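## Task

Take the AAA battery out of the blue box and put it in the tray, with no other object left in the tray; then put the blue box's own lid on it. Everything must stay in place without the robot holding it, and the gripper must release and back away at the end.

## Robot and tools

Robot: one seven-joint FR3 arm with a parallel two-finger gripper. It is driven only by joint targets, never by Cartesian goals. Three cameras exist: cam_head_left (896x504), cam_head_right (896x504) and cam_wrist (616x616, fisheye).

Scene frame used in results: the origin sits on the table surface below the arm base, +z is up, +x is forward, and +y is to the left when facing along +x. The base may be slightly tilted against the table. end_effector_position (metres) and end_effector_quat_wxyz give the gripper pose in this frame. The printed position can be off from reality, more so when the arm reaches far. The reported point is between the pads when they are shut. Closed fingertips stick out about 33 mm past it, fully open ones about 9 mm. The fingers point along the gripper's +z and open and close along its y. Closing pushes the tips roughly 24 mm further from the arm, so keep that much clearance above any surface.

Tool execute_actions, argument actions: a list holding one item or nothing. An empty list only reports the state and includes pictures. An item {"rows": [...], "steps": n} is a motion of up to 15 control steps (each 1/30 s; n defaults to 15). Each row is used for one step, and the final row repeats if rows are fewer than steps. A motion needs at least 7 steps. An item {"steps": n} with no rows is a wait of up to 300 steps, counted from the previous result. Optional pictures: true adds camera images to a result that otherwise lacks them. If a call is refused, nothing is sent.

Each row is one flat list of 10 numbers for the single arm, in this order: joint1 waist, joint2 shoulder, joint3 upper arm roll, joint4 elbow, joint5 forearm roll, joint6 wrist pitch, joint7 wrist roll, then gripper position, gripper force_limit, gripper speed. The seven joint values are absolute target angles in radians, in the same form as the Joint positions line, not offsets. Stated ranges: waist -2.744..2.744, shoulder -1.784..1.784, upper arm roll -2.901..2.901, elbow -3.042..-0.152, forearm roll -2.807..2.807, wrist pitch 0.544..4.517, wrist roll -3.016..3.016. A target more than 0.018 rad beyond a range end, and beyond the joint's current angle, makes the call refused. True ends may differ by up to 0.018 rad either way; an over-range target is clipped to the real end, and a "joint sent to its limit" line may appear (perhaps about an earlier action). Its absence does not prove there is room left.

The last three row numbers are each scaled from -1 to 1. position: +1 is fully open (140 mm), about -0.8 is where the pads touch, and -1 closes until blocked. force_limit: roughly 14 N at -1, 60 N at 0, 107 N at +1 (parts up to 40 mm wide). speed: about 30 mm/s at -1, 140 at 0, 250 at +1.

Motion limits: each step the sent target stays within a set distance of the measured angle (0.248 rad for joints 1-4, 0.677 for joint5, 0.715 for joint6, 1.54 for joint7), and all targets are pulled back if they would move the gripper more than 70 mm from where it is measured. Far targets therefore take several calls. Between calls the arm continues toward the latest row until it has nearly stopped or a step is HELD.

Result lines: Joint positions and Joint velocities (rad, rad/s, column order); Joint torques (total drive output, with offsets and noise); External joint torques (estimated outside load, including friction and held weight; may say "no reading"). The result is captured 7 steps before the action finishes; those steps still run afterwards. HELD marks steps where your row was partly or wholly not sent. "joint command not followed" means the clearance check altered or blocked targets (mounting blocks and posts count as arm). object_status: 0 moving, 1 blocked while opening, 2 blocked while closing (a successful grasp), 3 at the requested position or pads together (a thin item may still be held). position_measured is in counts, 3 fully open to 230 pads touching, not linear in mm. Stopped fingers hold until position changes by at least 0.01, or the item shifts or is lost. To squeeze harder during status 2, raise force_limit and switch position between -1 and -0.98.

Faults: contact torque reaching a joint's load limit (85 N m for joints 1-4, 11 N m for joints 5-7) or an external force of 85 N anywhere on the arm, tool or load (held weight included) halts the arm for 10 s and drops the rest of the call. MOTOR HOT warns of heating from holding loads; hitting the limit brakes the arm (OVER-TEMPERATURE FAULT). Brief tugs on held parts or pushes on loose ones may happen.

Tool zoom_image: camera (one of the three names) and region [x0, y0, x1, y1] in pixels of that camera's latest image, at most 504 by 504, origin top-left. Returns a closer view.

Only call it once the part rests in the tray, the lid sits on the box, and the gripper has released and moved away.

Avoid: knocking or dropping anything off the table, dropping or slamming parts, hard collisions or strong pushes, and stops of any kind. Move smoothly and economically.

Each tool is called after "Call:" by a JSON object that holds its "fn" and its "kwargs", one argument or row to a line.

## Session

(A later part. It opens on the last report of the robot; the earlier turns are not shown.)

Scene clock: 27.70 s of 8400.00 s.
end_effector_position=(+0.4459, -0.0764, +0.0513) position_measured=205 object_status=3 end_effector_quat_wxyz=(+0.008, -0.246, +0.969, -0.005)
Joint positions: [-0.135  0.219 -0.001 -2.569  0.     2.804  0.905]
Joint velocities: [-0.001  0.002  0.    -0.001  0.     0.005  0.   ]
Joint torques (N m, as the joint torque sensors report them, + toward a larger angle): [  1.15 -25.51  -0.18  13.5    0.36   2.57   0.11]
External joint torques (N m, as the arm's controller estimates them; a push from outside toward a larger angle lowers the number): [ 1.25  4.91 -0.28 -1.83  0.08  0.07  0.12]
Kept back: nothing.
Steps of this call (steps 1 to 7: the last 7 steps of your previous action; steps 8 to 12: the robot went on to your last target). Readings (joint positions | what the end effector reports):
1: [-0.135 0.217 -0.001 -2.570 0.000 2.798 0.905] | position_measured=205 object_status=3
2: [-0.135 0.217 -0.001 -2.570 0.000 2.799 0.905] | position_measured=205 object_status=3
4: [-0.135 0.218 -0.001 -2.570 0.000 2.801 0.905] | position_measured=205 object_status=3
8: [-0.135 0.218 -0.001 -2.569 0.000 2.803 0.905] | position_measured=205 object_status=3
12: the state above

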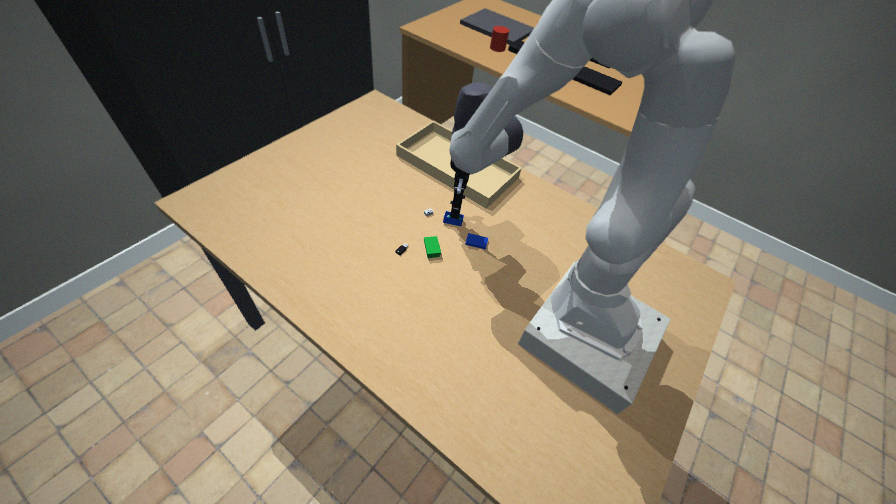

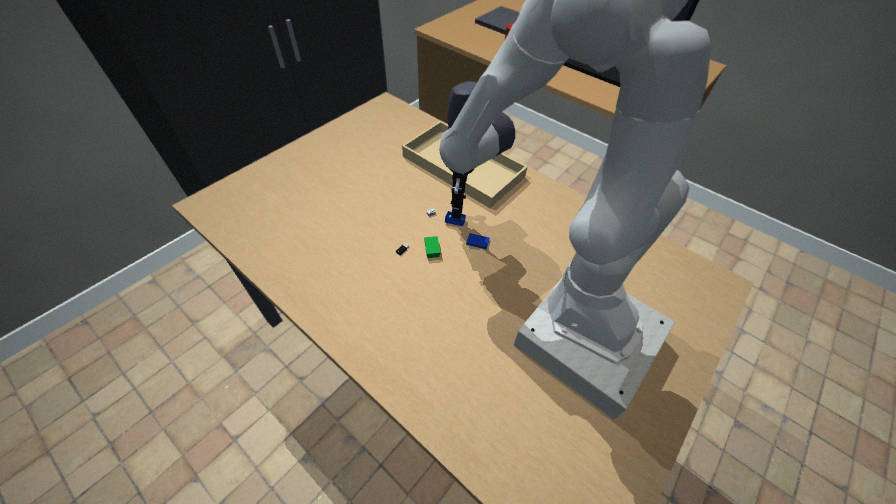

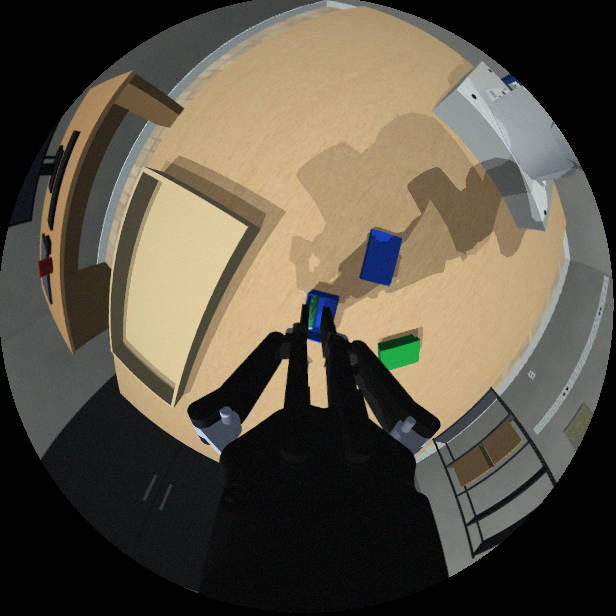

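Call:
{"fn": "execute_actions", "kwargs": {
  "actions": [
    {"rows":[[-0.134,0.17,0,-2.576,0,2.752,0.908,-0.6,-0.5,0.0],[-0.134,0.17,0,-2.576,0,2.752,0.908,-0.6,-0.5,0.0],[-0.134,0.17,0,-2.576,0,2.752,0.908,-0.6,-0.5,0.0],[-0.134,0.17,0,-2.576,0,2.752,0.908,-0.6,-0.5,0.0],[-0.134,0.17,0,-2.576,0,2.752,0.908,-0.6,-0.5,0.0],[-0.134,0.17,0,-2.576,0,2.752,0.908,-0.2,-0.5,0.3]],"steps":15}
  ]
}}

Call:
{"fn": "execute_actions", "kwargs": {
  "actions": [
    {"rows":[[-0.134,0.21,0,-2.572,0,2.79,0.908,-0.2,-0.5,0.3],[-0.134,0.245,0,-2.57,0,2.822,0.908,-0.2,-0.5,0.3]],"steps":15}
  ]
}}

Call:
{"fn": "execute_actions", "kwargs": {
  "actions": [
    {"rows":[[-0.134,0.245,0,-2.57,0,2.822,0.908,-0.55,-0.5,-0.6]],"steps":15}
  ]
}}

Call:
{"fn": "execute_actions", "kwargs": {
  "actions": [
    {"steps":15}
  ],
  "pictures": true
}}

Call:
{"fn": "zoom_image", "kwargs": {
  "camera": "cam_wrist",
  "region": [260,270,370,370]
}}

Scene clock: 31.40 s of 8400.00 s.
end_effector_position=(+0.4471, -0.0765, +0.0675) position_measured=189 object_status=0 end_effector_quat_wxyz=(+0.010, -0.246, +0.969, -0.006)
Joint positions: [-0.135  0.172 -0.001 -2.575  0.     2.766  0.905]
Joint velocities: [-0.001 -0.007  0.001 -0.    -0.    -0.066  0.   ]
Joint torques (N m, as the joint torque sensors report them, + toward a larger angle): [  1.35 -29.88   0.54  13.78   0.37   2.2    0.  ]
External joint torques (N m, as the arm's controller estimates them; a push from outside toward a larger angle lowers the number): [ 1.49 -0.95  0.53 -1.9   0.05 -0.25  0.  ]
Steps of this call (steps 1 to 15: the robot went on to your last target; steps 16 to 90: nothing new was sent; then 0.43 s passed at rest; steps 91 to 98: the first 8 steps of this action). Readings (joint positions | what the end effector reports):
91: [-0.135 0.213 -0.001 -2.572 0.000 2.797 0.905] | position_measured=205 object_status=3
92: [-0.135 0.200 -0.001 -2.574 0.000 2.789 0.905] | position_measured=205 object_status=3
94: [-0.135 0.182 -0.001 -2.575 0.000 2.778 0.905] | position_measured=205 object_status=3
98: the state above

Scene clock: 31.90 s of 8400.00 s.
end_effector_position=(+0.4440, -0.0741, +0.0460) position_measured=154 object_status=3 end_effector_quat_wxyz=(+0.004, -0.247, +0.969, -0.003)
Joint positions: [-0.134  0.233  0.001 -2.566  0.001  2.806  0.905]
Joint velocities: [ 0.001  0.148 -0.001 -0.025  0.001  0.078  0.001]
Joint torques (N m, as the joint torque sensors report them, + toward a larger angle): [  0.45 -30.04  -0.96  13.34   0.19   2.93   0.1 ]
External joint torques (N m, as the arm's controller estimates them; a push from outside toward a larger angle lowers the number): [ 0.51  1.59 -1.14 -1.83 -0.07  0.45  0.1 ]
Steps of this call (steps 1 to 7: the last 7 steps of your previous action; steps 8 to 15: the first 8 steps of this action). Readings (joint positions | what the end effector reports):
8: [-0.135 0.176 -0.001 -2.573 0.000 2.762 0.905] | position_measured=154 object_status=0
9: [-0.135 0.190 -0.001 -2.570 0.000 2.772 0.905] | position_measured=154 object_status=0
11: [-0.135 0.221 -0.001 -2.569 0.000 2.788 0.905] | position_measured=154 object_status=3
15: the state above

Scene clock: 32.40 s of 8400.00 s.
end_effector_position=(+0.4425, -0.0739, +0.0416) position_measured=180 object_status=0 end_effector_quat_wxyz=(+0.004, -0.247, +0.969, -0.003)
Joint positions: [-0.134  0.243  0.001 -2.569  0.001  2.819  0.905]
Joint velocities: [ 0.001  0.001 -0.001  0.    -0.001  0.004  0.   ]
Joint torques (N m, as the joint torque sensors report them, + toward a larger angle): [  0.85 -30.29  -1.67  13.1    0.16   2.86   0.03]
External joint torques (N m, as the arm's controller estimates them; a push from outside toward a larger angle lowers the number): [ 0.91  0.2  -1.84 -1.67 -0.1   0.39  0.03]
Steps of this call (steps 1 to 7: the last 7 steps of your previous action; steps 8 to 15: the first 8 steps of this action). Readings (joint positions | what the end effector reports):
8: [-0.134 0.244 0.001 -2.569 0.001 2.816 0.905] | position_measured=154 object_status=0
9: [-0.134 0.244 0.001 -2.569 0.001 2.817 0.905] | position_measured=157 object_status=0
11: [-0.134 0.244 0.001 -2.569 0.001 2.818 0.905] | position_measured=165 object_status=0
15: the state above

Scene clock: 32.90 s of 8400.00 s.
end_effector_position=(+0.4426, -0.0739, +0.0417) position_measured=180 object_status=2 end_effector_quat_wxyz=(+0.004, -0.247, +0.969, -0.003)
Joint positions: [-0.134  0.244  0.001 -2.569  0.001  2.819  0.905]
Joint velocities: [ 0.     0.001 -0.001 -0.     0.     0.     0.001]
Joint torques (N m, as the joint torque sensors report them, + toward a larger angle): [  1.17 -29.97  -0.7   12.83   0.15   2.97   0.07]
External joint torques (N m, as the arm's controller estimates them; a push from outside toward a larger angle lowers the number): [ 1.23  0.76 -0.87 -2.12 -0.11  0.49  0.07]
Kept back: nothing.
Steps of this call (steps 1 to 7: the last 7 steps of your previous action; steps 8 to 15: the robot went on to your last target). Readings (joint positions | what the end effector reports):
1: [-0.134 0.243 0.001 -2.569 0.001 2.819 0.905] | position_measured=180 object_status=0
2: [-0.134 0.243 0.001 -2.569 0.001 2.819 0.905] | position_measured=180 object_status=0
4: [-0.134 0.243 0.001 -2.569 0.001 2.819 0.905] | position_measured=180 object_status=0
8: [-0.134 0.243 0.001 -2.569 0.001 2.819 0.905] | position_measured=180 object_status=2
15: the state above
The arm was judged still, so your last target was given up. Only a new action makes it travel on or press farther. Fingers that are still opening or closing keep moving.

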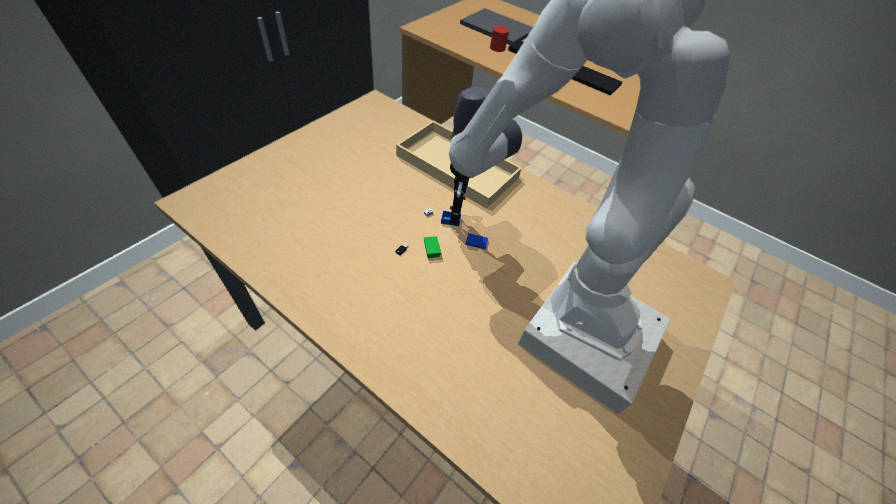

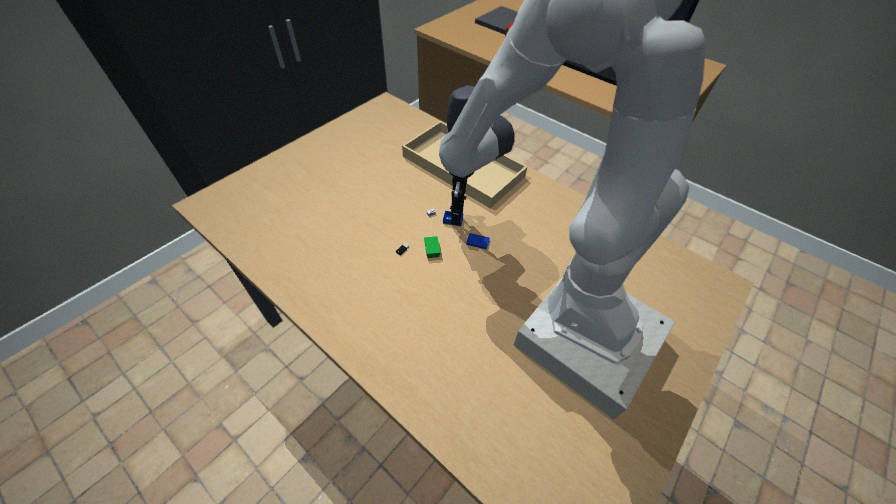

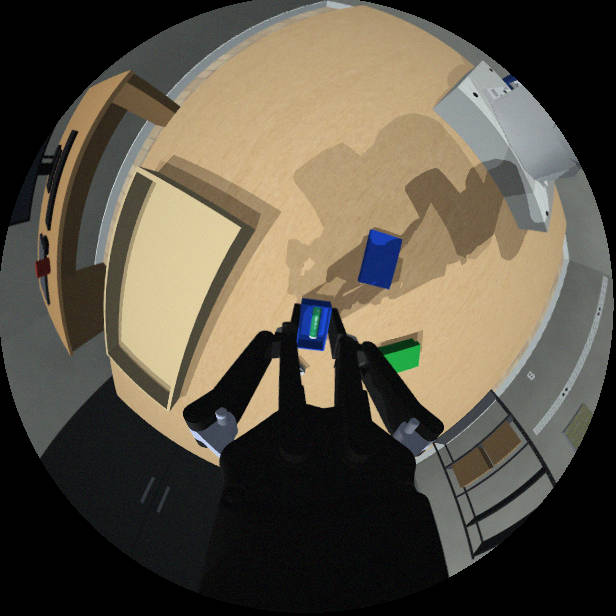

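Region (260, 270, 370, 370) of cam_wrist's 616x616 image, scaled by 4.582, with more detail than that image has; it fills the top 458 rows of this view, and the rest is white.

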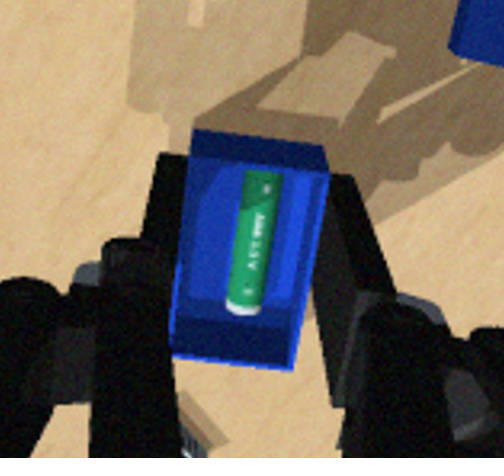

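Call:
{"fn": "execute_actions", "kwargs": {
  "actions": [
    {"rows":[[-0.134,0.244,0,-2.57,0,2.82,0.908,-0.3,-0.5,0.0],[-0.134,0.244,0,-2.57,0,2.82,0.908,-0.3,-0.5,0.0],[-0.134,0.244,0,-2.57,0,2.82,0.908,-0.3,-0.5,0.0],[-0.134,0.244,0,-2.57,0,2.82,0.908,-0.3,-0.5,0.0],[-0.134,0.244,0,-2.57,0,2.82,0.908,-0.3,-0.5,0.0],[-0.134,0.21,0,-2.572,0,2.79,0.908,-0.3,-0.5,0.0],[-0.134,0.18,0,-2.575,0,2.762,0.908,-0.3,-0.5,0.0]],"steps":15}
  ]
}}

Call:
{"fn": "execute_actions", "kwargs": {
  "actions": [
    {"rows":[[-0.134,0.18,0,-2.575,0,2.765,0.908,-0.3,-0.5,0.0],[-0.134,0.18,0,-2.575,0,2.765,0.908,-0.3,-0.5,0.0],[-0.134,0.18,0,-2.575,0,2.765,0.908,-0.3,-0.5,0.0],[-0.134,0.185,0,-2.575,0,2.768,0.908,-0.62,-0.5,0.3]],"steps":15}
  ]
}}

Call:
{"fn": "execute_actions", "kwargs": {
  "actions": [
    {"rows":[[-0.134,0.205,0,-2.573,0,2.786,0.908,-0.62,-0.5,0.3]],"steps":15}
  ]
}}

Call:
{"fn": "execute_actions", "kwargs": {
  "actions": [
    {"steps":10}
  ],
  "pictures": true
}}

Call:
{"fn": "zoom_image", "kwargs": {
  "camera": "cam_wrist",
  "region": [260,270,370,370]
}}

Scene clock: 33.77 s of 8400.00 s.
end_effector_position=(+0.4432, -0.0740, +0.0518) position_measured=167 object_status=0 end_effector_quat_wxyz=(+0.005, -0.247, +0.969, -0.003)
Joint positions: [-0.134  0.213  0.001 -2.575  0.001  2.798  0.905]
Joint velocities: [ 0.    -0.422  0.001 -0.     0.002 -0.206 -0.001]
Joint torques (N m, as the joint torque sensors report them, + toward a larger angle): [  0.36 -29.41  -1.05  13.38   0.23   2.02   0.17]
External joint torques (N m, as the arm's controller estimates them; a push from outside toward a larger angle lowers the number): [ 0.39 -1.22 -1.22 -2.85 -0.09 -0.56  0.17]
Steps of this call (steps 1 to 18: nothing new was sent; steps 19 to 26: the first 8 steps of this action). Readings (joint positions | what the end effector reports):
19: [-0.134 0.244 0.001 -2.569 0.001 2.819 0.905] | position_measured=180 object_status=0
20: [-0.134 0.244 0.001 -2.569 0.001 2.819 0.905] | position_measured=180 object_status=0
22: [-0.134 0.244 0.001 -2.569 0.001 2.819 0.905] | position_measured=167 object_status=0
26: the state above

Scene clock: 34.27 s of 8400.00 s.
end_effector_position=(+0.4455, -0.0744, +0.0629) position_measured=202 object_status=0 end_effector_quat_wxyz=(+0.007, -0.247, +0.969, -0.004)
Joint positions: [-0.134  0.183  0.001 -2.574  0.001  2.77   0.905]
Joint velocities: [-0.     0.006  0.    -0.001  0.002 -0.001  0.001]
Joint torques (N m, as the joint torque sensors report them, + toward a larger angle): [  0.51 -28.66  -0.64  14.15   0.16   2.14   0.15]
External joint torques (N m, as the arm's controller estimates them; a push from outside toward a larger angle lowers the number): [ 0.49  1.33 -0.83 -1.85 -0.14 -0.35  0.15]
Steps of this call (steps 1 to 7: the last 7 steps of your previous action; steps 8 to 15: the first 8 steps of this action). Readings (joint positions | what the end effector reports):
8: [-0.134 0.181 0.001 -2.574 0.001 2.773 0.905] | position_measured=167 object_status=3
9: [-0.134 0.181 0.001 -2.574 0.001 2.772 0.905] | position_measured=167 object_status=3
11: [-0.134 0.181 0.001 -2.574 0.001 2.771 0.905] | position_measured=167 object_status=0
15: the state above

Scene clock: 34.77 s of 8400.00 s.
end_effector_position=(+0.4422, -0.0739, +0.0550) position_measured=208 object_status=3 end_effector_quat_wxyz=(+0.002, -0.247, +0.969, -0.002)
Joint positions: [-0.134  0.203  0.001 -2.573  0.001  2.78   0.905]
Joint velocities: [-0.001  0.003 -0.    -0.    -0.002  0.018  0.001]
Joint torques (N m, as the joint torque sensors report them, + toward a larger angle): [  0.12 -29.79  -1.45  14.29   0.18   2.94   0.08]
External joint torques (N m, as the arm's controller estimates them; a push from outside toward a larger angle lowers the number): [ 0.19  0.59 -1.58 -1.45 -0.1   0.45  0.08]
Steps of this call (steps 1 to 7: the last 7 steps of your previous action; steps 8 to 15: the first 8 steps of this action). Readings (joint positions | what the end effector reports):
8: [-0.134 0.186 0.001 -2.573 0.001 2.773 0.905] | position_measured=208 object_status=0
9: [-0.134 0.191 0.001 -2.573 0.001 2.775 0.905] | position_measured=208 object_status=3
11: [-0.134 0.199 0.001 -2.573 0.001 2.777 0.905] | position_measured=208 object_status=3
15: the state above

Scene clock: 35.10 s of 8400.00 s.
end_effector_position=(+0.4430, -0.0740, +0.0552) position_measured=208 object_status=3 end_effector_quat_wxyz=(+0.004, -0.247, +0.969, -0.003)
Joint positions: [-0.134  0.204  0.001 -2.573  0.001  2.783  0.905]
Joint velocities: [-0.    -0.     0.001 -0.001  0.001  0.003  0.001]
Joint torques (N m, as the joint torque sensors report them, + toward a larger angle): [  0.8  -29.03  -0.95  13.38   0.2    2.93   0.08]
External joint torques (N m, as the arm's controller estimates them; a push from outside toward a larger angle lowers the number): [ 0.84  1.04 -1.1  -2.15 -0.09  0.47  0.08]
Kept back: nothing.
Steps of this call (steps 1 to 7: the last 7 steps of your previous action; steps 8 to 10: the robot went on to your last target). Readings (joint positions | what the end effector reports):
1: [-0.134 0.204 0.001 -2.573 0.001 2.781 0.905] | position_measured=208 object_status=3
2: [-0.134 0.204 0.001 -2.573 0.001 2.781 0.905] | position_measured=208 object_status=3
4: [-0.134 0.204 0.001 -2.573 0.001 2.782 0.905] | position_measured=208 object_status=3
8: [-0.134 0.204 0.001 -2.573 0.001 2.783 0.905] | position_measured=208 object_status=3
10: the state above

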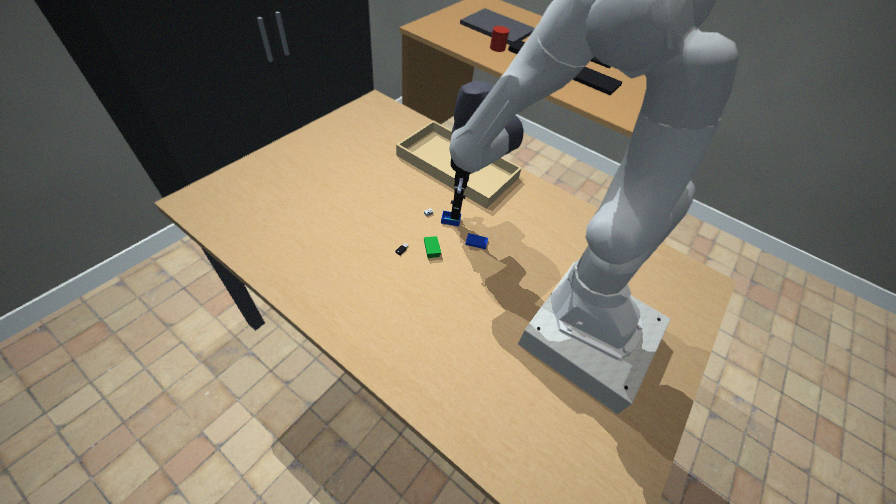

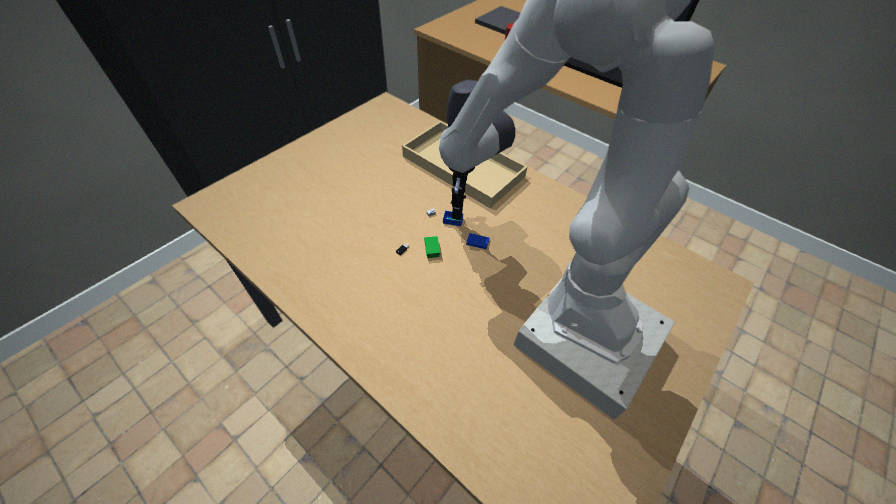

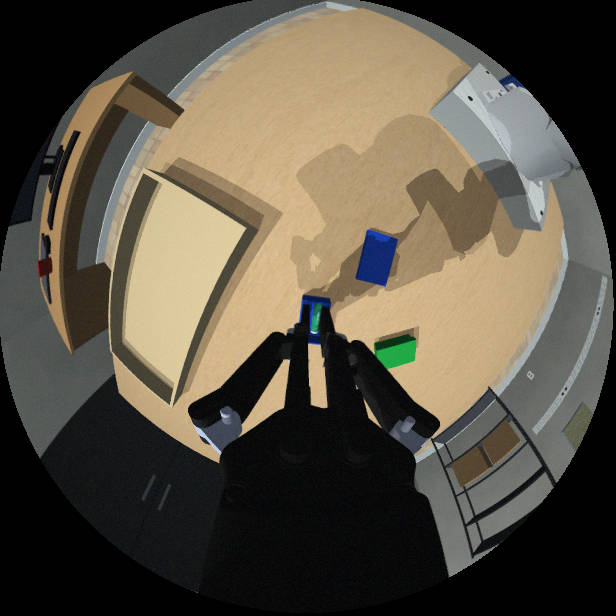

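Region (260, 270, 370, 370) of cam_wrist's 616x616 image, scaled by 4.582, with more detail than that image has; it fills the top 458 rows of this view, and the rest is white.

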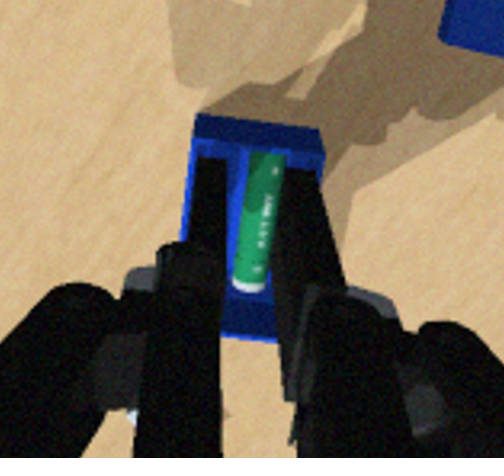

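Call:
{"fn": "execute_actions", "kwargs": {
  "actions": [
    {"rows":[[-0.134,0.215,0,-2.572,0,2.794,0.908,-0.62,-0.5,0.3],[-0.134,0.215,0,-2.572,0,2.794,0.908,-0.62,-0.5,0.3],[-0.134,0.225,0,-2.571,0,2.803,0.908,-0.62,-0.5,0.3],[-0.134,0.225,0,-2.571,0,2.803,0.908,-0.62,-0.5,0.3],[-0.134,0.235,0,-2.57,0,2.812,0.908,-0.62,-0.5,0.3],[-0.134,0.235,0,-2.57,0,2.812,0.908,-0.62,-0.5,0.3],[-0.134,0.245,0,-2.57,0,2.822,0.908,-0.62,-0.5,0.3]],"steps":15}
  ]
}}

Call:
{"fn": "execute_actions", "kwargs": {
  "actions": [
    {"steps":12}
  ],
  "pictures": true
}}

Call:
{"fn": "zoom_image", "kwargs": {
  "camera": "cam_wrist",
  "region": [260,270,370,370]
}}

Scene clock: 35.80 s of 8400.00 s.
end_effector_position=(+0.4393, -0.0734, +0.0435) position_measured=208 object_status=3 end_effector_quat_wxyz=(-0.000, -0.247, +0.969, -0.001)
Joint positions: [-0.134  0.235  0.001 -2.571  0.001  2.804  0.905]
Joint velocities: [-0.001  0.138  0.001  0.     0.     0.089  0.   ]
Joint torques (N m, as the joint torque sensors report them, + toward a larger angle): [  0.76 -31.8   -1.14  14.84   0.2    3.07   0.08]
External joint torques (N m, as the arm's controller estimates them; a push from outside toward a larger angle lowers the number): [ 0.85  0.28 -1.28 -0.4  -0.06  0.49  0.08]
Steps of this call (steps 1 to 13: the robot went on to your last target; steps 14 to 21: the first 8 steps of this action). Readings (joint positions | what the end effector reports):
14: [-0.134 0.205 0.001 -2.572 0.001 2.785 0.905] | position_measured=208 object_status=3
15: [-0.134 0.207 0.001 -2.572 0.001 2.786 0.905] | position_measured=208 object_status=3
17: [-0.134 0.215 0.001 -2.572 0.001 2.791 0.905] | position_measured=208 object_status=3
21: the state above

Scene clock: 36.20 s of 8400.00 s.
end_effector_position=(+0.4405, -0.0737, +0.0408) position_measured=208 object_status=3 end_effector_quat_wxyz=(+0.002, -0.247, +0.969, -0.002)
Joint positions: [-0.134  0.243  0.001 -2.571  0.001  2.818  0.905]
Joint velocities: [0.    0.    0.001 0.    0.001 0.009 0.001]
Joint torques (N m, as the joint torque sensors report them, + toward a larger angle): [  0.48 -29.42  -0.72  14.93   0.15   2.91   0.03]
External joint torques (N m, as the arm's controller estimates them; a push from outside toward a larger angle lowers the number): [ 0.53  1.11 -0.9   0.15 -0.1   0.47  0.03]
Kept back: nothing.
Steps of this call (steps 1 to 7: the last 7 steps of your previous action; steps 8 to 12: the robot went on to your last target). Readings (joint positions | what the end effector reports):
1: [-0.134 0.238 0.001 -2.571 0.001 2.806 0.905] | position_measured=208 object_status=3
2: [-0.134 0.241 0.001 -2.571 0.001 2.809 0.905] | position_measured=208 object_status=3
4: [-0.134 0.243 0.001 -2.571 0.001 2.812 0.905] | position_measured=208 object_status=3
8: [-0.134 0.243 0.001 -2.571 0.001 2.816 0.905] | position_measured=208 object_status=3
12: the state above

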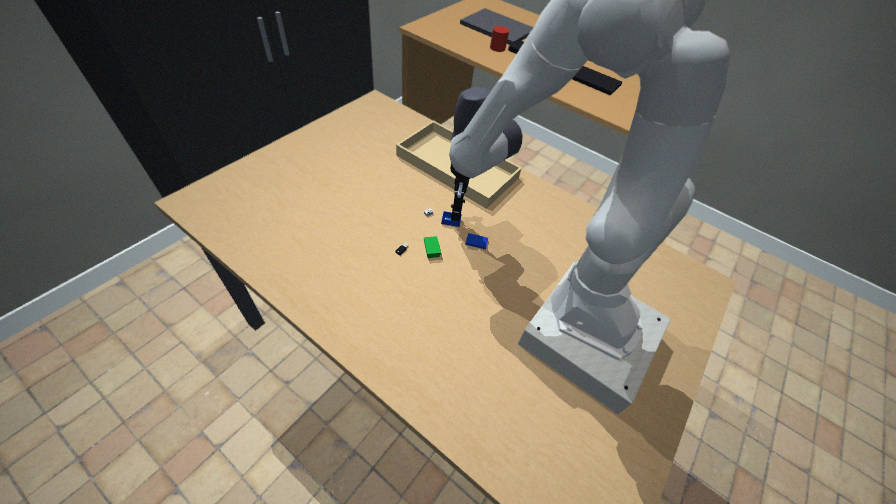

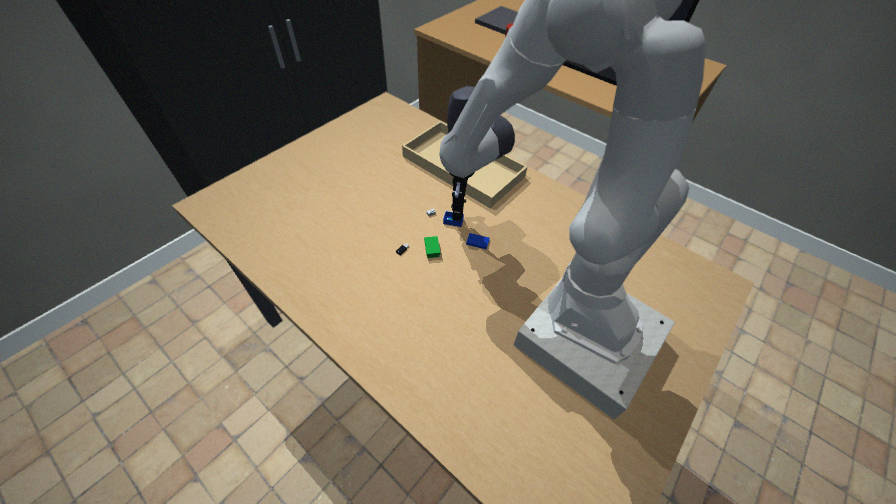

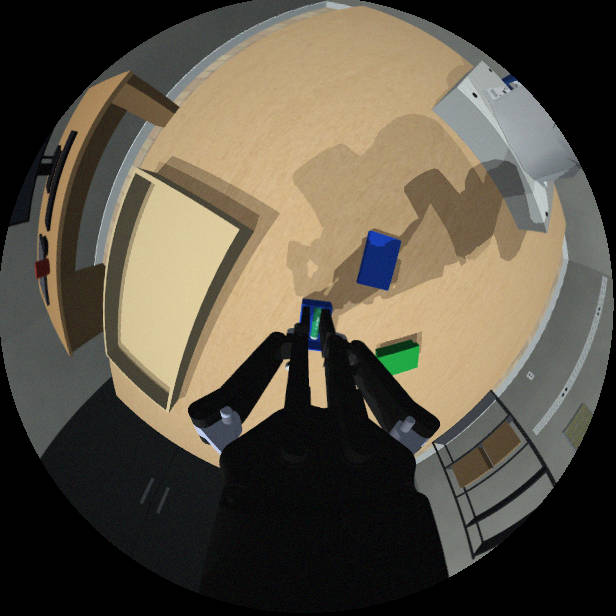

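Region (260, 270, 370, 370) of cam_wrist's 616x616 image, scaled by 4.582, with more detail than that image has; it fills the top 458 rows of this view, and the rest is white.

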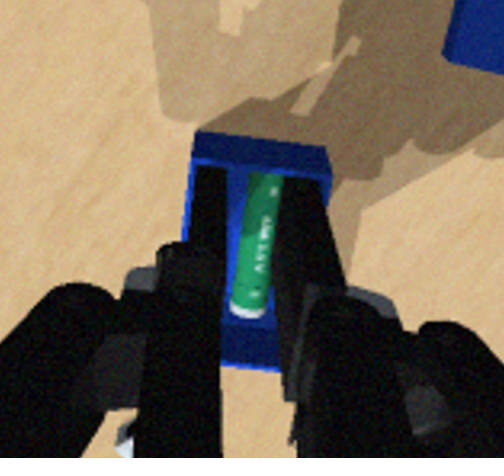

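Straddling. A little lower, then close.

Call:
{"fn": "execute_actions", "kwargs": {
  "actions": [
    {"rows":[[-0.134,0.256,0,-2.569,0,2.832,0.908,-0.62,-0.5,-0.5],[-0.134,0.256,0,-2.569,0,2.832,0.908,-0.62,-0.5,-0.5],[-0.134,0.256,0,-2.569,0,2.832,0.908,-0.62,-0.5,-0.5],[-0.134,0.256,0,-2.569,0,2.832,0.908,-0.62,-0.5,-0.5],[-0.134,0.256,0,-2.569,0,2.832,0.908,-0.62,-0.5,-0.5],[-0.134,0.256,0,-2.569,0,2.832,0.908,-1,-0.5,-0.5]],"steps":15}
  ]
}}

Call:
{"fn": "execute_actions", "kwargs": {
  "actions": [
    {"steps":12}
  ]
}}

Call:
{"fn": "execute_actions", "kwargs": {
  "actions": [
    {"rows":[[-0.134,0.23,0,-2.571,0,2.808,0.908,-1,-0.5,-0.5],[-0.134,0.2,0,-2.573,0,2.78,0.908,-1,-0.5,-0.5],[-0.134,0.16,0,-2.576,0,2.745,0.908,-1,-0.5,-0.5],[-0.134,0.1,0,-2.58,0,2.69,0.908,-1,-0.5,-0.5]],"steps":15}
  ],
  "pictures": true
}}

Scene clock: 37.00 s of 8400.00 s.
end_effector_position=(+0.4402, -0.0736, +0.0371) position_measured=215 object_status=0 end_effector_quat_wxyz=(+0.002, -0.247, +0.969, -0.002)
Joint positions: [-0.134  0.254  0.001 -2.57   0.001  2.827  0.905]
Joint velocities: [ 0.    -0.     0.     0.002  0.     0.014 -0.   ]
Joint torques (N m, as the joint torque sensors report them, + toward a larger angle): [  1.03 -29.64  -1.02  13.28   0.18   2.92   0.05]
External joint torques (N m, as the arm's controller estimates them; a push from outside toward a larger angle lowers the number): [ 1.06  1.41 -1.23 -1.5  -0.07  0.46  0.05]
Steps of this call (steps 1 to 16: the robot went on to your last target; steps 17 to 24: the first 8 steps of this action). Readings (joint positions | what the end effector reports):
17: [-0.134 0.245 0.001 -2.571 0.001 2.821 0.905] | position_measured=208 object_status=3
18: [-0.134 0.248 0.001 -2.570 0.001 2.823 0.905] | position_measured=208 object_status=3
20: [-0.134 0.252 0.001 -2.570 0.001 2.825 0.905] | position_measured=208 object_status=3
24: the state above

Scene clock: 37.40 s of 8400.00 s.
end_effector_position=(+0.4408, -0.0737, +0.0372) position_measured=219 object_status=2 end_effector_quat_wxyz=(+0.003, -0.247, +0.969, -0.002)
Joint positions: [-0.134  0.254  0.001 -2.57   0.001  2.829  0.905]
Joint velocities: [ 0.    -0.     0.    -0.001 -0.     0.001 -0.001]
Joint torques (N m, as the joint torque sensors report them, + toward a larger angle): [  0.38 -29.67  -1.76  14.65   0.16   2.9    0.03]
External joint torques (N m, as the arm's controller estimates them; a push from outside toward a larger angle lowers the number): [ 0.4   1.12 -1.98  0.   -0.09  0.45  0.03]
Kept back: nothing.
Steps of this call (steps 1 to 7: the last 7 steps of your previous action; steps 8 to 12: the robot went on to your last target). Readings (joint positions | what the end effector reports):
1: [-0.134 0.254 0.001 -2.570 0.001 2.828 0.905] | position_measured=219 object_status=0
2: [-0.134 0.254 0.001 -2.570 0.001 2.828 0.905] | position_measured=219 object_status=0
4: [-0.134 0.254 0.001 -2.570 0.001 2.828 0.905] | position_measured=219 object_status=0
8: [-0.134 0.254 0.001 -2.570 0.001 2.829 0.905] | position_measured=219 object_status=0
12: the state above

Scene clock: 37.67 s of 8400.00 s.
end_effector_position=(+0.4580, -0.0765, +0.0928) position_measured=219 object_status=2 end_effector_quat_wxyz=(+0.025, -0.247, +0.969, -0.012)
Joint positions: [-0.134  0.109  0.001 -2.576  0.001  2.738  0.905]
Joint velocities: [ 0.001 -0.251  0.     0.014 -0.    -0.232 -0.   ]
Joint torques (N m, as the joint torque sensors report them, + toward a larger angle): [  0.4  -21.1   -0.69  12.58   0.38   1.42   0.11]
External joint torques (N m, as the arm's controller estimates them; a push from outside toward a larger angle lowers the number): [ 0.44 -0.73 -0.74  0.39  0.04 -0.2   0.12]
Steps of this call (steps 1 to 8: the first 8 steps of this action). Readings (joint positions | what the end effector reports):
1: [-0.134 0.252 0.001 -2.571 0.001 2.826 0.905] | position_measured=219 object_status=2
2: [-0.134 0.242 0.001 -2.573 0.001 2.818 0.905] | position_measured=219 object_status=2
4: [-0.134 0.196 0.001 -2.579 0.001 2.786 0.905] | position_measured=219 object_status=2
8: the state above

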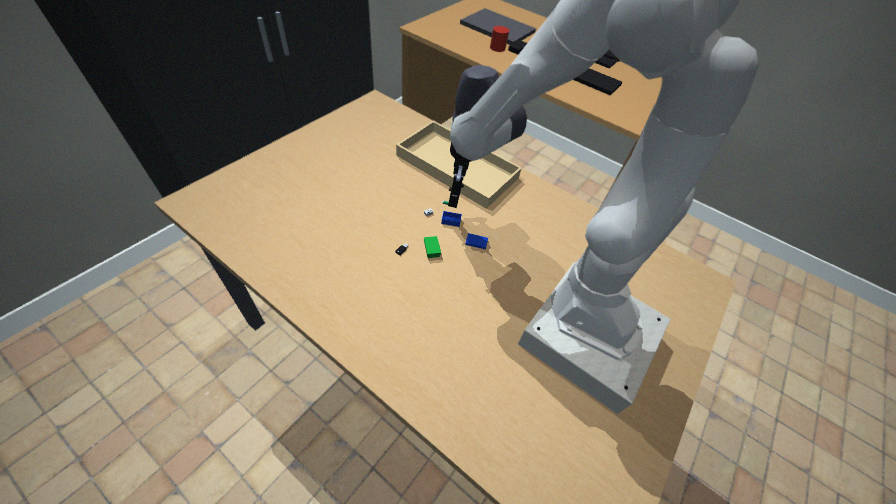

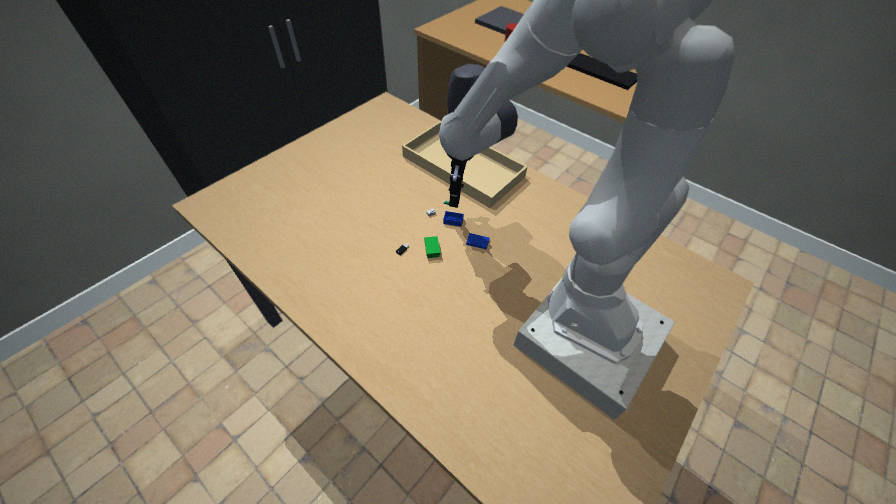

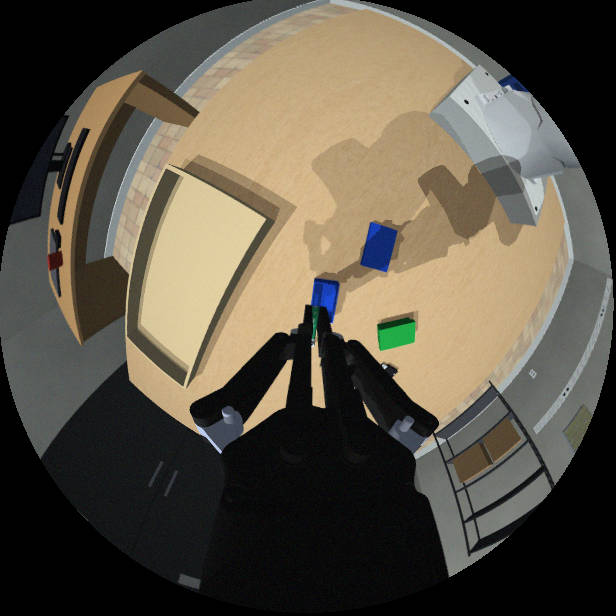

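Call:
{"fn": "execute_actions", "kwargs": {
  "actions": [
    {"rows":[[-0.134,0.08,0,-2.55,0,2.64,0.908,-1,-0.5,-0.5],[-0.134,0.08,0,-2.55,0,2.64,0.908,-1,-0.5,-0.5],[-0.134,0.08,0,-2.55,0,2.64,0.908,-1,-0.5,-0.5],[-0.2,0.13,0,-2.45,0,2.59,0.84,-1,-0.5,-0.5],[-0.27,0.19,0,-2.35,0,2.55,0.77,-1,-0.5,-0.5],[-0.34,0.25,0,-2.25,0,2.51,0.7,-1,-0.5,-0.5],[-0.416,0.32,0,-2.149,0,2.48,0.626,-1,-0.5,-0.5]],"steps":15}
  ]
}}

Call:
{"fn": "execute_actions", "kwargs": {
  "actions": [
    {"steps":25}
  ],
  "pictures": true
}}

Scene clock: 38.47 s of 8400.00 s.
end_effector_position=(+0.5062, -0.1435, +0.1163) position_measured=219 object_status=2 end_effector_quat_wxyz=(+0.022, -0.218, +0.976, -0.012)
Joint positions: [-0.257  0.193  0.012 -2.362 -0.     2.603  0.853]
Joint velocities: [-0.923  0.807 -0.073  1.286  0.    -0.338 -0.399]
Joint torques (N m, as the joint torque sensors report them, + toward a larger angle): [ -0.17 -35.42  -1.77  14.04   0.64   1.36  -0.31]
External joint torques (N m, as the arm's controller estimates them; a push from outside toward a larger angle lowers the number): [-0.74  1.69 -2.13  0.8   0.16 -0.37 -0.33]
Steps of this call (steps 1 to 7: the last 7 steps of your previous action; steps 8 to 16: the robot went on to your last target; steps 17 to 24: the first 8 steps of this action). Readings (joint positions | what the end effector reports):
17: [-0.134 0.099 0.001 -2.575 0.001 2.686 0.905] | position_measured=219 object_status=2
18: [-0.134 0.095 0.001 -2.569 0.001 2.677 0.905] | position_measured=219 object_status=2
20: [-0.143 0.096 0.006 -2.540 0.000 2.656 0.900] | position_measured=219 object_status=2
24: the state above

Scene clock: 39.30 s of 8400.00 s.
end_effector_position=(+0.5158, -0.2503, +0.1180) position_measured=219 object_status=2 end_effector_quat_wxyz=(+0.006, -0.235, +0.972, -0.006)
Joint positions: [-0.418  0.319 -0.001 -2.151 -0.     2.483  0.645]
Joint velocities: [ 0.001 -0.001 -0.001  0.001 -0.001 -0.006 -0.052]
Joint torques (N m, as the joint torque sensors report them, + toward a larger angle): [  1.72 -36.56   0.2   20.28   0.72   2.3   -0.23]
External joint torques (N m, as the arm's controller estimates them; a push from outside toward a larger angle lowers the number): [ 1.73  2.01 -0.06 -0.14  0.22 -0.22 -0.23]
Kept back: nothing.
Steps of this call (steps 1 to 7: the last 7 steps of your previous action; steps 8 to 25: the robot went on to your last target). Readings (joint positions | what the end effector reports):
1: [-0.288 0.219 0.011 -2.318 -0.000 2.589 0.838] | position_measured=219 object_status=2
2: [-0.319 0.245 0.009 -2.275 -0.000 2.575 0.821] | position_measured=219 object_status=2
4: [-0.373 0.287 0.002 -2.203 -0.000 2.547 0.784] | position_measured=219 object_status=2
8: [-0.418 0.313 -0.009 -2.159 -0.000 2.513 0.729] | position_measured=219 object_status=2
25: the state above

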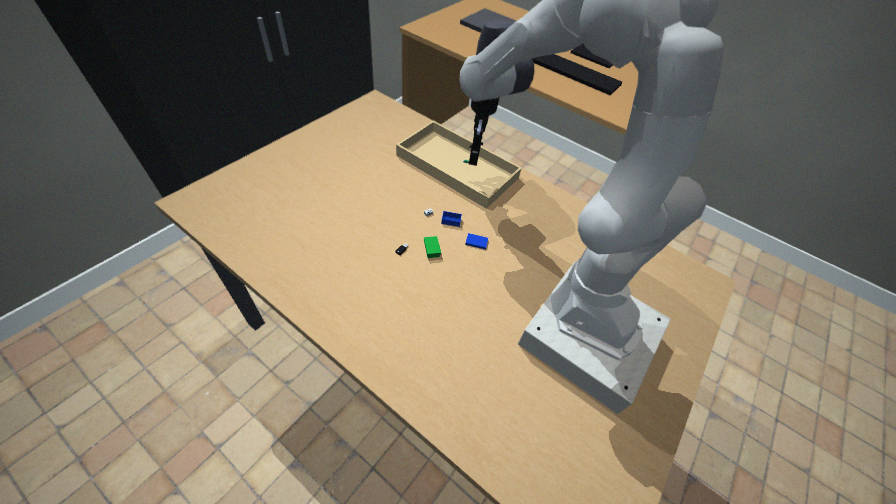

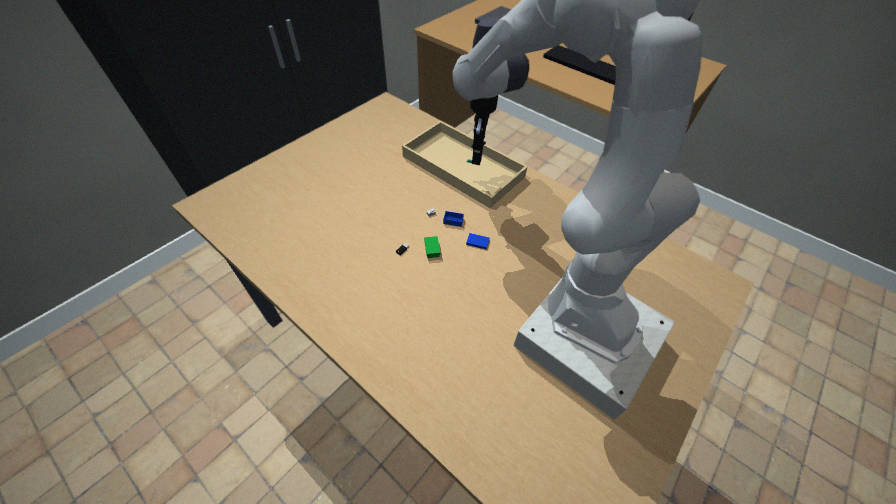

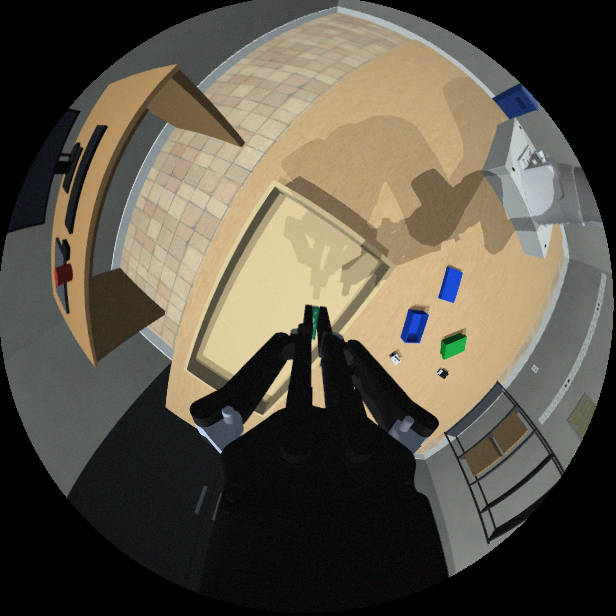

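Call:
{"fn": "execute_actions", "kwargs": {
  "actions": [
    {"rows":[[-0.416,0.36,0,-2.149,0,2.52,0.626,-1,-0.5,0],[-0.416,0.4,0,-2.148,0,2.56,0.626,-1,-0.5,0],[-0.416,0.44,0,-2.147,0,2.595,0.626,-1,-0.5,0],[-0.416,0.465,0,-2.147,0,2.62,0.626,-1,-0.5,0]],"steps":15}
  ]
}}

Call:
{"fn": "execute_actions", "kwargs": {
  "actions": [
    {"rows":[[-0.416,0.465,0,-2.147,0,2.62,0.626,-1,-0.5,0],[-0.416,0.465,0,-2.147,0,2.62,0.626,-0.45,-0.5,0]],"steps":12}
  ]
}}

Call:
{"fn": "execute_actions", "kwargs": {
  "actions": [
    {"rows":[[-0.416,0.42,0,-2.148,0,2.57,0.626,-0.45,-0.5,0],[-0.416,0.36,0,-2.149,0,2.52,0.626,-0.45,-0.5,0],[-0.416,0.32,0,-2.149,0,2.48,0.626,-0.45,-0.5,0]],"steps":12}
  ],
  "pictures": true
}}

Scene clock: 40.13 s of 8400.00 s.
end_effector_position=(+0.5004, -0.2430, +0.0446) position_measured=219 object_status=2 end_effector_quat_wxyz=(-0.013, -0.242, +0.970, +0.010)
Joint positions: [-0.418  0.462 -0.001 -2.151 -0.     2.577  0.63 ]
Joint velocities: [-0.001  0.232  0.001 -0.05  -0.     0.194 -0.003]
Joint torques (N m, as the joint torque sensors report them, + toward a larger angle): [  1.99 -50.31   0.21  21.5    0.6    3.95  -0.27]
External joint torques (N m, as the arm's controller estimates them; a push from outside toward a larger angle lowers the number): [ 1.96  1.64 -0.27 -3.15  0.15  0.46 -0.27]
Steps of this call (steps 1 to 17: the robot went on to your last target; steps 18 to 25: the first 8 steps of this action). Readings (joint positions | what the end effector reports):
18: [-0.418 0.323 -0.001 -2.149 -0.000 2.488 0.631] | position_measured=219 object_status=2
19: [-0.418 0.336 -0.001 -2.145 -0.000 2.500 0.631] | position_measured=219 object_status=2
21: [-0.418 0.386 -0.001 -2.140 -0.000 2.536 0.631] | position_measured=219 object_status=2
25: the state above

Scene clock: 40.53 s of 8400.00 s.
end_effector_position=(+0.5107, -0.2481, +0.0463) position_measured=198 object_status=0 end_effector_quat_wxyz=(-0.000, -0.242, +0.970, -0.001)
Joint positions: [-0.418  0.466 -0.001 -2.149 -0.     2.613  0.63 ]
Joint velocities: [ 0.    -0.     0.    -0.001  0.001  0.024 -0.   ]
Joint torques (N m, as the joint torque sensors report them, + toward a larger angle): [  1.52 -40.6    0.31  17.71   0.55   2.89  -0.18]
External joint torques (N m, as the arm's controller estimates them; a push from outside toward a larger angle lowers the number): [ 1.63 -0.06  0.01 -0.45  0.14  0.45 -0.18]
Steps of this call (steps 1 to 7: the last 7 steps of your previous action; steps 8 to 12: the first 5 steps of this action). Readings (joint positions | what the end effector reports):
8: [-0.418 0.466 -0.001 -2.149 -0.000 2.609 0.630] | position_measured=219 object_status=2
9: [-0.418 0.466 -0.001 -2.149 -0.000 2.610 0.630] | position_measured=219 object_status=0
11: [-0.418 0.466 -0.001 -2.149 -0.000 2.613 0.630] | position_measured=206 object_status=0
12: the state above

Scene clock: 40.93 s of 8400.00 s.
end_effector_position=(+0.5206, -0.2527, +0.0990) position_measured=186 object_status=3 end_effector_quat_wxyz=(+0.012, -0.242, +0.970, -0.011)
Joint positions: [-0.418  0.36  -0.001 -2.153 -0.     2.543  0.629]
Joint velocities: [-0.    -0.715  0.     0.141 -0.001 -0.324 -0.001]
Joint torques (N m, as the joint torque sensors report them, + toward a larger angle): [  1.9  -27.44  -0.03  14.15   0.63   1.29  -0.27]
External joint torques (N m, as the arm's controller estimates them; a push from outside toward a larger angle lowers the number): [ 2.08 -0.73 -0.15  0.66  0.19 -0.27 -0.27]
Steps of this call (steps 1 to 7: the last 7 steps of your previous action; steps 8 to 12: the first 5 steps of this action). Readings (joint positions | what the end effector reports):
8: [-0.418 0.461 -0.001 -2.150 -0.000 2.610 0.629] | position_measured=186 object_status=0
9: [-0.418 0.445 -0.001 -2.155 -0.000 2.594 0.629] | position_measured=186 object_status=0
11: [-0.418 0.387 -0.001 -2.157 -0.000 2.556 0.629] | position_measured=186 object_status=3
12: the state above

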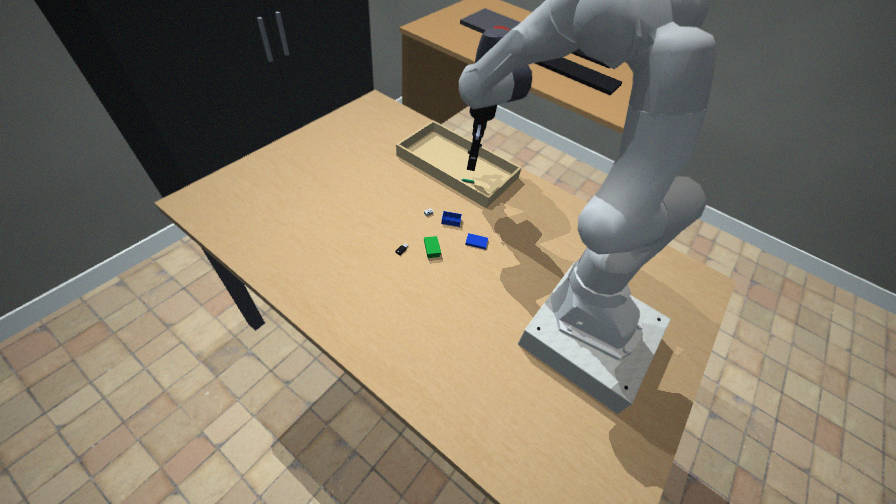

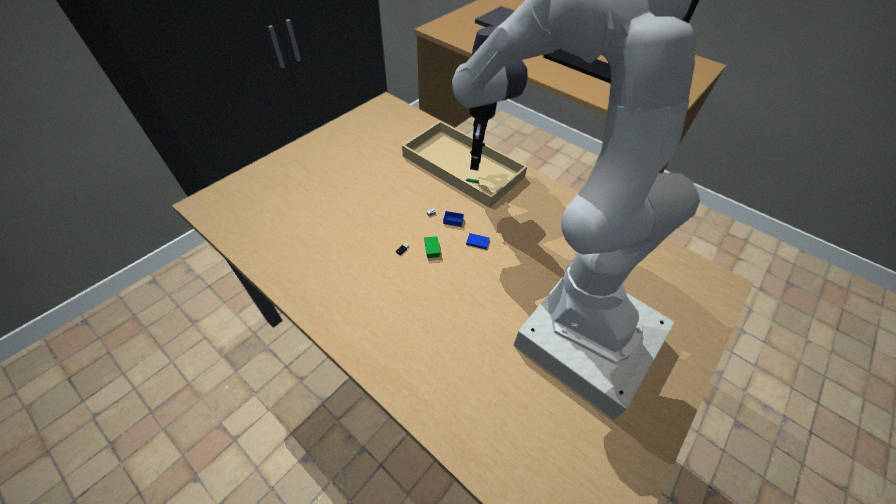

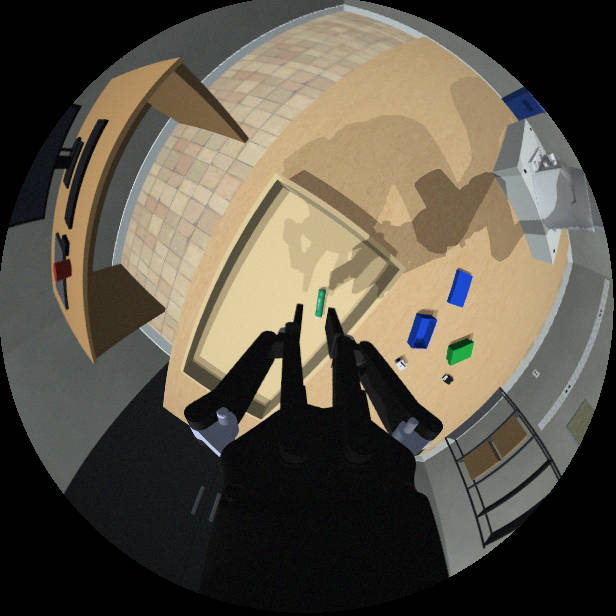

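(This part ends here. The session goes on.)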